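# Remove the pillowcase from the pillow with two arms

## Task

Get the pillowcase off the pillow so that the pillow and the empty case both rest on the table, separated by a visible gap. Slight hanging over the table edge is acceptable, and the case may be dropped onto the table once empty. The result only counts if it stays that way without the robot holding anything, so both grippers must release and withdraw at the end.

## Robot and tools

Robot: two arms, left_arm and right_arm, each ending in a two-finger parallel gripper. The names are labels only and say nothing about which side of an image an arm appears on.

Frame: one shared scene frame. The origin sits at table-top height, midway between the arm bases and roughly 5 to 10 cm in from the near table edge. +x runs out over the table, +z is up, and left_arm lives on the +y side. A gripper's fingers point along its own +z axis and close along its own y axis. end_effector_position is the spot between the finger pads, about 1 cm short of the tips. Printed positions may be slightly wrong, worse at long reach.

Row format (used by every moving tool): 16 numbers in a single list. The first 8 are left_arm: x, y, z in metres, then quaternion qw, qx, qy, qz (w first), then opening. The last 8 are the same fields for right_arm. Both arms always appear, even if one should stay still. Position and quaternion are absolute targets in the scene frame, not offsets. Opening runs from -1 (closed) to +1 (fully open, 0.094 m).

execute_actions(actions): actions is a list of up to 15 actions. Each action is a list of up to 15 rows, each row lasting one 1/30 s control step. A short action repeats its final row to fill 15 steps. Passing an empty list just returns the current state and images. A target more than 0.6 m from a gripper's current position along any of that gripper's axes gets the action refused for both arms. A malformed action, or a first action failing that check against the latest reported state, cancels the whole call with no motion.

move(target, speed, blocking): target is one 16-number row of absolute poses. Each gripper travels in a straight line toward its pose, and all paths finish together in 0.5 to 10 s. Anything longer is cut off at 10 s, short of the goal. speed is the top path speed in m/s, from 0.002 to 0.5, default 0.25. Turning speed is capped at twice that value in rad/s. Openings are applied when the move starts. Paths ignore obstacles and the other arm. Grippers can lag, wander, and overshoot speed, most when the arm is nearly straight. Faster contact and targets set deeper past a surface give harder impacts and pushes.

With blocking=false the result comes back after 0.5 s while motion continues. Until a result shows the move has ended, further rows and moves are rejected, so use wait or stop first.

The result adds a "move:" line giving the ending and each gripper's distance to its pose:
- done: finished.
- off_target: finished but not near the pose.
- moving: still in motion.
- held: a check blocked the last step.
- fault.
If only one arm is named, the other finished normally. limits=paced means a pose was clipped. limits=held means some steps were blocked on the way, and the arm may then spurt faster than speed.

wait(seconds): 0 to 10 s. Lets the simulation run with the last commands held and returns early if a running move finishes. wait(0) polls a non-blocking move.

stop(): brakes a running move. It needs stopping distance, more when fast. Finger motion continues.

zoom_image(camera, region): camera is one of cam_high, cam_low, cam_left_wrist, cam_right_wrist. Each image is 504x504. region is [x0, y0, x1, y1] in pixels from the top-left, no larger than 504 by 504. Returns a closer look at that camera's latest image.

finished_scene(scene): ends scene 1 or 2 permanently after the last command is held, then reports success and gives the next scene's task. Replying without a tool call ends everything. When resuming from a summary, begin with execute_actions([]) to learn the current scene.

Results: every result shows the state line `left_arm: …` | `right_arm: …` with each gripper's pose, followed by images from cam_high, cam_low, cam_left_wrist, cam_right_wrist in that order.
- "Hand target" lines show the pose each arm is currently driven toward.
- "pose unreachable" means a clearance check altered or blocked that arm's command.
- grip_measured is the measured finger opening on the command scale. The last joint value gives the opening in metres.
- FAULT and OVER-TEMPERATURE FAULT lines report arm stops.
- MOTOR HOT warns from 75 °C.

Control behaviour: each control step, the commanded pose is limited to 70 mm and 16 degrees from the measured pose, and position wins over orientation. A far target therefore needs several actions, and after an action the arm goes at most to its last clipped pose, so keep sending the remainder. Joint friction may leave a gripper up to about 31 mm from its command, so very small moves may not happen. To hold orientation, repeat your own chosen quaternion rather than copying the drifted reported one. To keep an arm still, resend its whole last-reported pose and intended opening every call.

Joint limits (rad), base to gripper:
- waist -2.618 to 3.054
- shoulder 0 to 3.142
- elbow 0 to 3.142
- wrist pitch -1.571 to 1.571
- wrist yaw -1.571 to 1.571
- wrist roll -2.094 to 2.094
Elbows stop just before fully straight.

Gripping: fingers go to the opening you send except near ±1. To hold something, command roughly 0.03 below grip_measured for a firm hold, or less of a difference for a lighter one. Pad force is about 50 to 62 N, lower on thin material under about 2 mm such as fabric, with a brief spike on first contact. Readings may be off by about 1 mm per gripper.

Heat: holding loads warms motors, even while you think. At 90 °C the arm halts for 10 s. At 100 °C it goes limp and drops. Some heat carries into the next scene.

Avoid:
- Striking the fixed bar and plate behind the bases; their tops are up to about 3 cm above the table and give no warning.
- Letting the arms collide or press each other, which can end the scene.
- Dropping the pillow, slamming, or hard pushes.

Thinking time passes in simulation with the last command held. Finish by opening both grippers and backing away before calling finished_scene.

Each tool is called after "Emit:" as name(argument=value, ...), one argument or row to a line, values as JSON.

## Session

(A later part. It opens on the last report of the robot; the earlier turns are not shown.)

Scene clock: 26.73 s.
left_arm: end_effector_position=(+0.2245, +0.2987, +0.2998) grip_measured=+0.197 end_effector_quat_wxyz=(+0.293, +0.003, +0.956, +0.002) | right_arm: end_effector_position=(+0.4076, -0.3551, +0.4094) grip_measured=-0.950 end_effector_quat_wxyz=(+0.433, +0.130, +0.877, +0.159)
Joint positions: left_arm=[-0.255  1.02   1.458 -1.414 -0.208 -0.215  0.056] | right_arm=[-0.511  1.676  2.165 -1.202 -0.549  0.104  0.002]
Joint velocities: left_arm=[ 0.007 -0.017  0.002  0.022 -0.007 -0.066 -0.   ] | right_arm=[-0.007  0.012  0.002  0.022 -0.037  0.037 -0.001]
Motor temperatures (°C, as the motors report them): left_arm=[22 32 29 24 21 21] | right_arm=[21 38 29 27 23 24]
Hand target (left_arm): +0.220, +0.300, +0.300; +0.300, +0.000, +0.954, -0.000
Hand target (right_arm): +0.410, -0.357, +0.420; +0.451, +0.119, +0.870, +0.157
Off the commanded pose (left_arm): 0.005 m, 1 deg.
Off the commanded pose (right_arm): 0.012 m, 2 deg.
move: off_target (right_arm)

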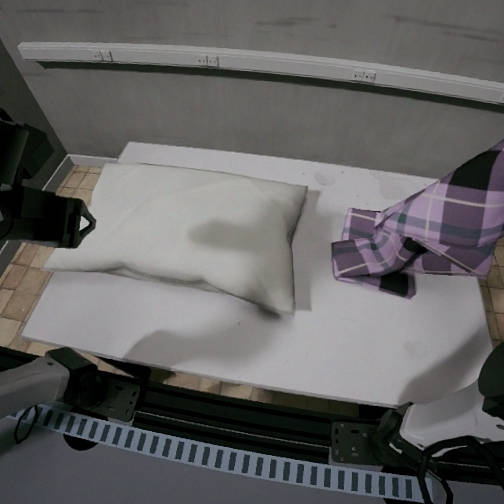

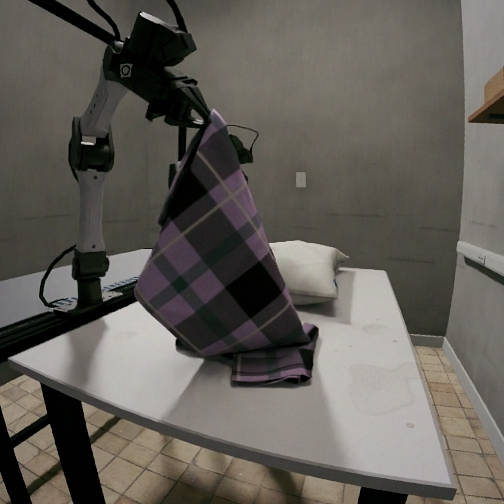

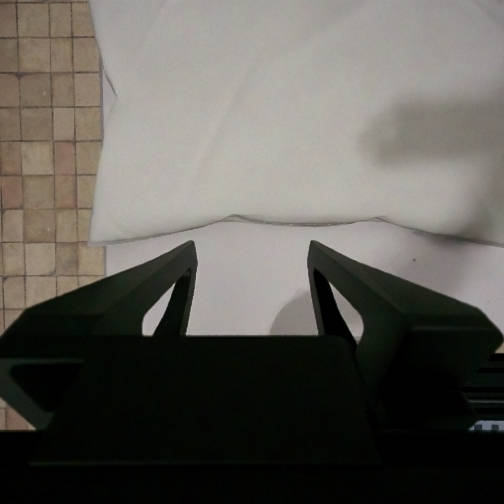

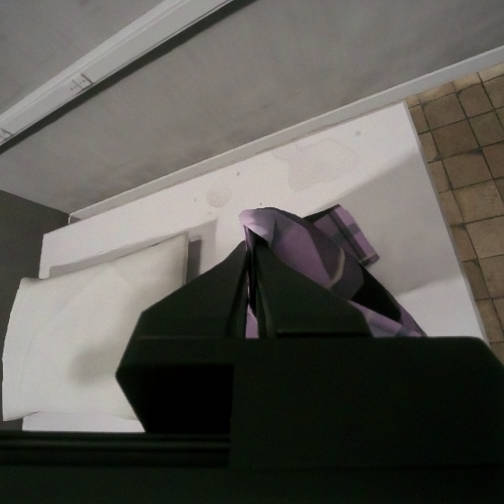

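Emit:
move(
  target=[0.22,0.30,0.30,0.3,0,0.954,0,0.2,0.42,-0.33,0.13,0.3,0.08,0.93,0.19,-1],
  speed=0.18,
)

Scene clock: 29.07 s.
left_arm: end_effector_position=(+0.2245, +0.2987, +0.2998) grip_measured=+0.197 end_effector_quat_wxyz=(+0.293, +0.003, +0.956, +0.002) | right_arm: end_effector_position=(+0.4216, -0.3341, +0.1325) grip_measured=-0.950 end_effector_quat_wxyz=(+0.298, +0.088, +0.931, +0.192)
Joint positions: left_arm=[-0.255  1.02   1.458 -1.414 -0.208 -0.215  0.056] | right_arm=[-0.43   1.711  1.224 -0.546 -0.55  -0.026  0.002]
Joint velocities: left_arm=[-0.007 -0.007  0.007 -0.007  0.022 -0.066 -0.   ] | right_arm=[-0.007  0.002  0.002 -0.007  0.007 -0.022 -0.   ]
Motor temperatures (°C, as the motors report them): left_arm=[22 32 29 24 21 21] | right_arm=[21 38 29 27 23 24]
Hand target (left_arm): +0.220, +0.300, +0.300; +0.300, +0.000, +0.954, -0.000
Hand target (right_arm): +0.423, -0.332, +0.131; +0.301, +0.081, +0.931, +0.192
Off the commanded pose (left_arm): 0.005 m, 1 deg.
Off the commanded pose (right_arm): 0.005 m, 1 deg.
move: done

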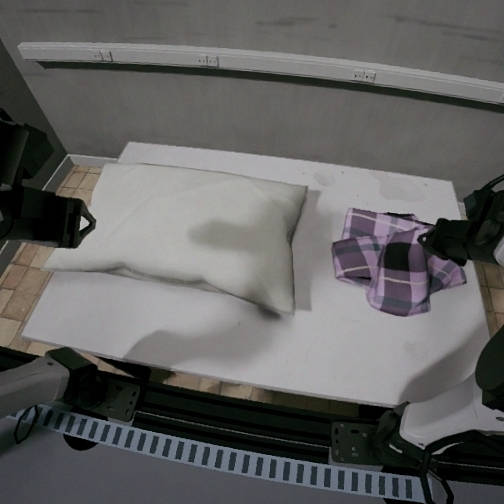

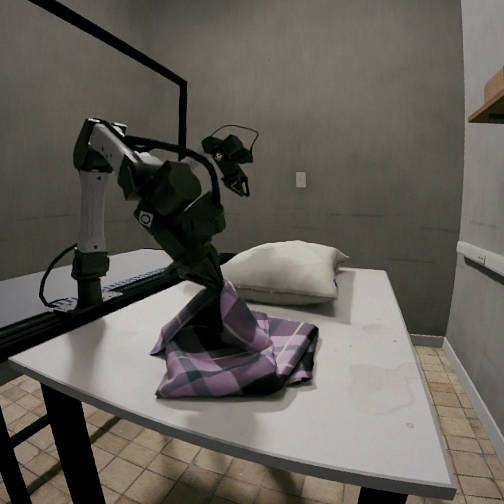

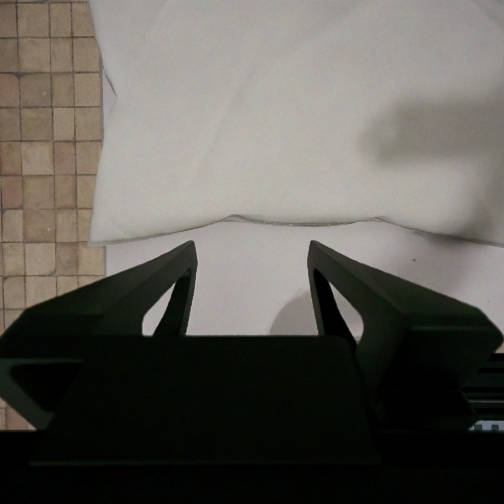

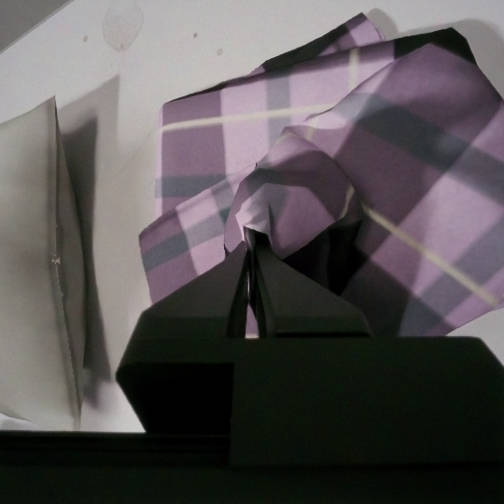

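Emit:
move(
  target=[0.22,0.30,0.30,0.3,0,0.954,0,0.2,0.42,-0.36,0.09,0.3,0.08,0.93,0.19,0.6],
  speed=0.15,
)

Emit:
move(
  target=[0.22,0.30,0.30,0.3,0,0.954,0,0.2,0.30,-0.42,0.27,0.3,0.08,0.93,0.19,0.6],
  speed=0.25,
)

Scene clock: 30.20 s.
left_arm: end_effector_position=(+0.2245, +0.2987, +0.2998) grip_measured=+0.197 end_effector_quat_wxyz=(+0.293, +0.003, +0.956, +0.002) | right_arm: end_effector_position=(+0.4212, -0.3570, +0.0925) grip_measured=+0.598 end_effector_quat_wxyz=(+0.297, +0.080, +0.933, +0.188)
Joint positions: left_arm=[-0.255  1.02   1.458 -1.414 -0.208 -0.215  0.056] | right_arm=[-0.487  1.8    1.17  -0.442 -0.575 -0.104  0.075]
Joint velocities: left_arm=[-0.002 -0.012 -0.002  0.022 -0.037  0.037 -0.   ] | right_arm=[-0.017 -0.002 -0.022 -0.037 -0.022  0.051 -0.001]
Motor temperatures (°C, as the motors report them): left_arm=[22 31 29 25 21 21] | right_arm=[21 38 29 27 23 24]
Hand target (left_arm): +0.220, +0.300, +0.300; +0.300, +0.000, +0.954, -0.000
Hand target (right_arm): +0.420, -0.360, +0.090; +0.300, +0.080, +0.931, +0.190
Off the commanded pose (left_arm): 0.005 m, 1 deg.
Off the commanded pose (right_arm): 0.004 m, 1 deg.
move: done

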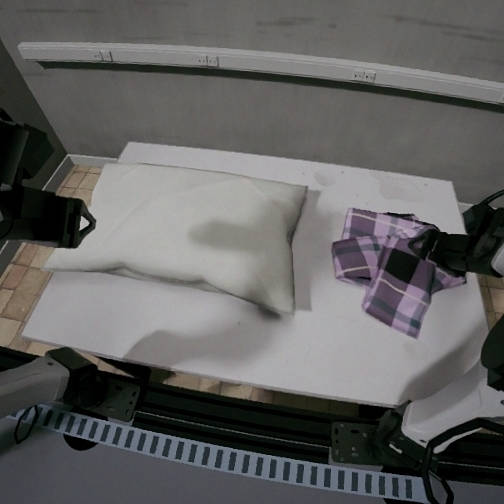

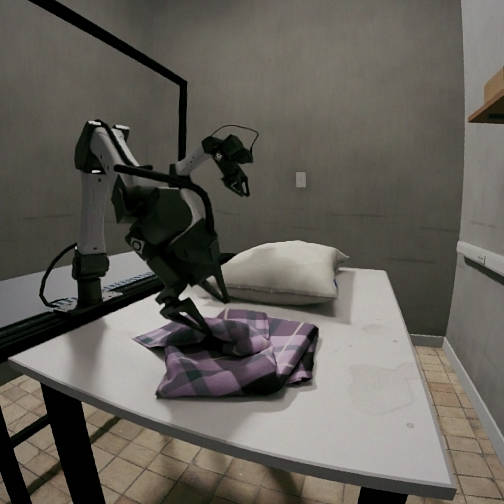

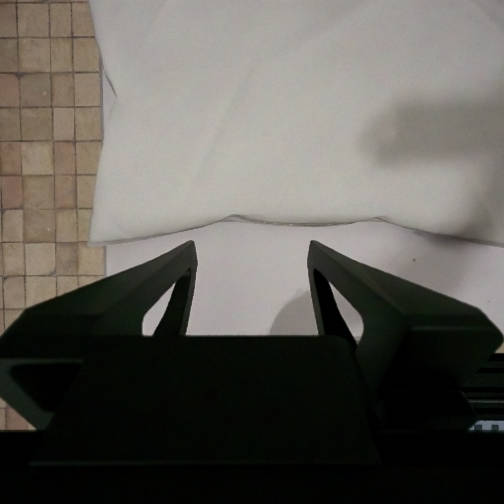

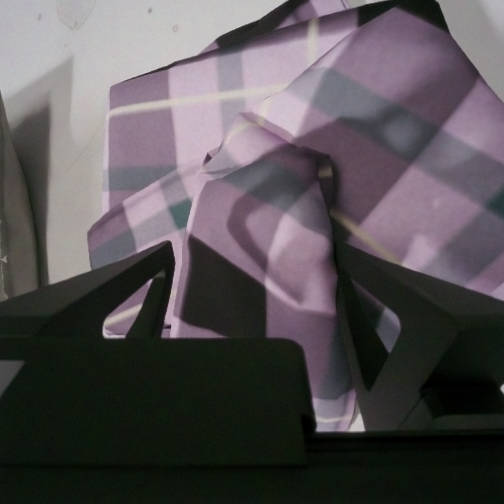

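Scene clock: 31.90 s.
left_arm: end_effector_position=(+0.2245, +0.2987, +0.2998) grip_measured=+0.197 end_effector_quat_wxyz=(+0.293, +0.003, +0.956, +0.002) | right_arm: end_effector_position=(+0.2979, -0.4154, +0.2663) grip_measured=+0.598 end_effector_quat_wxyz=(+0.297, +0.081, +0.933, +0.188)
Joint positions: left_arm=[-0.255  1.02   1.458 -1.414 -0.208 -0.215  0.056] | right_arm=[-0.885  1.595  1.658 -1.417 -0.717 -0.571  0.075]
Joint velocities: left_arm=[ 0.002 -0.012  0.002  0.007 -0.066 -0.007  0.   ] | right_arm=[-0.002  0.002  0.002 -0.022  0.022 -0.066 -0.   ]
Motor temperatures (°C, as the motors report them): left_arm=[22 31 29 25 21 21] | right_arm=[21 38 30 27 23 24]
Hand target (left_arm): +0.220, +0.300, +0.300; +0.300, +0.000, +0.954, -0.000
Hand target (right_arm): +0.299, -0.419, +0.269; +0.301, +0.080, +0.931, +0.188
Off the commanded pose (left_arm): 0.005 m, 1 deg.
Off the commanded pose (right_arm): 0.006 m, 0 deg.
move: done

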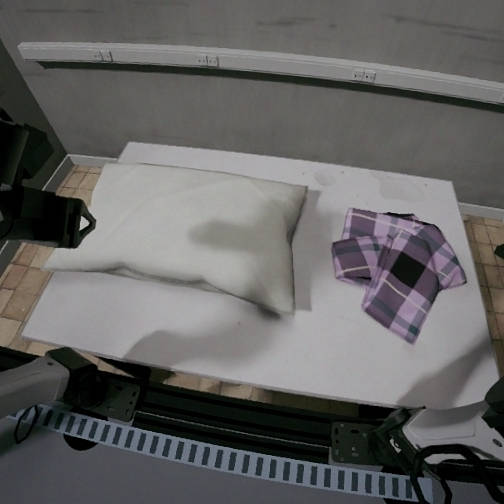

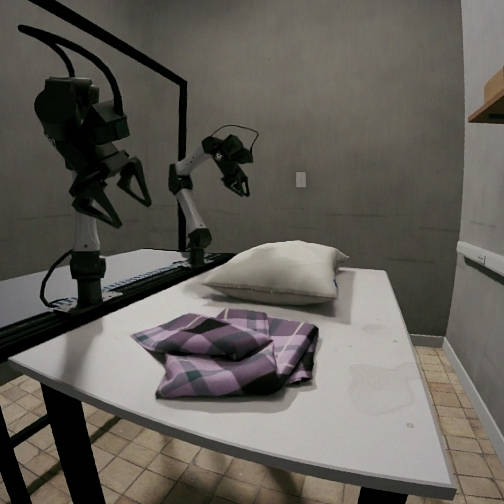

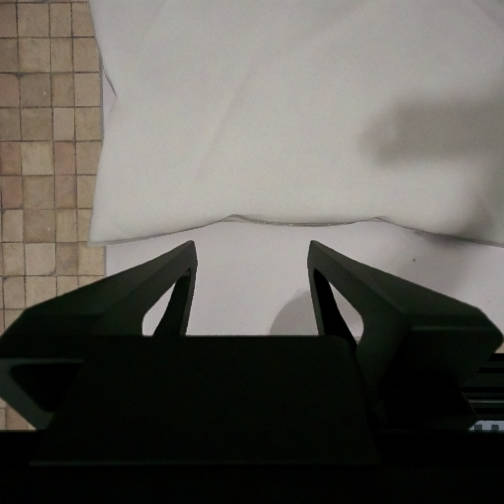

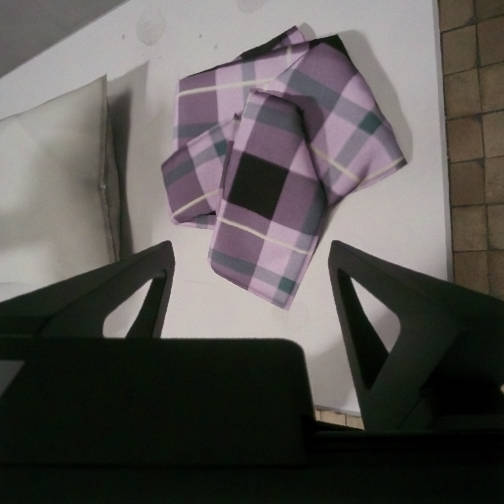

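Emit:
finished_scene(
  scene=2,
)

The scene is finished: the task was done.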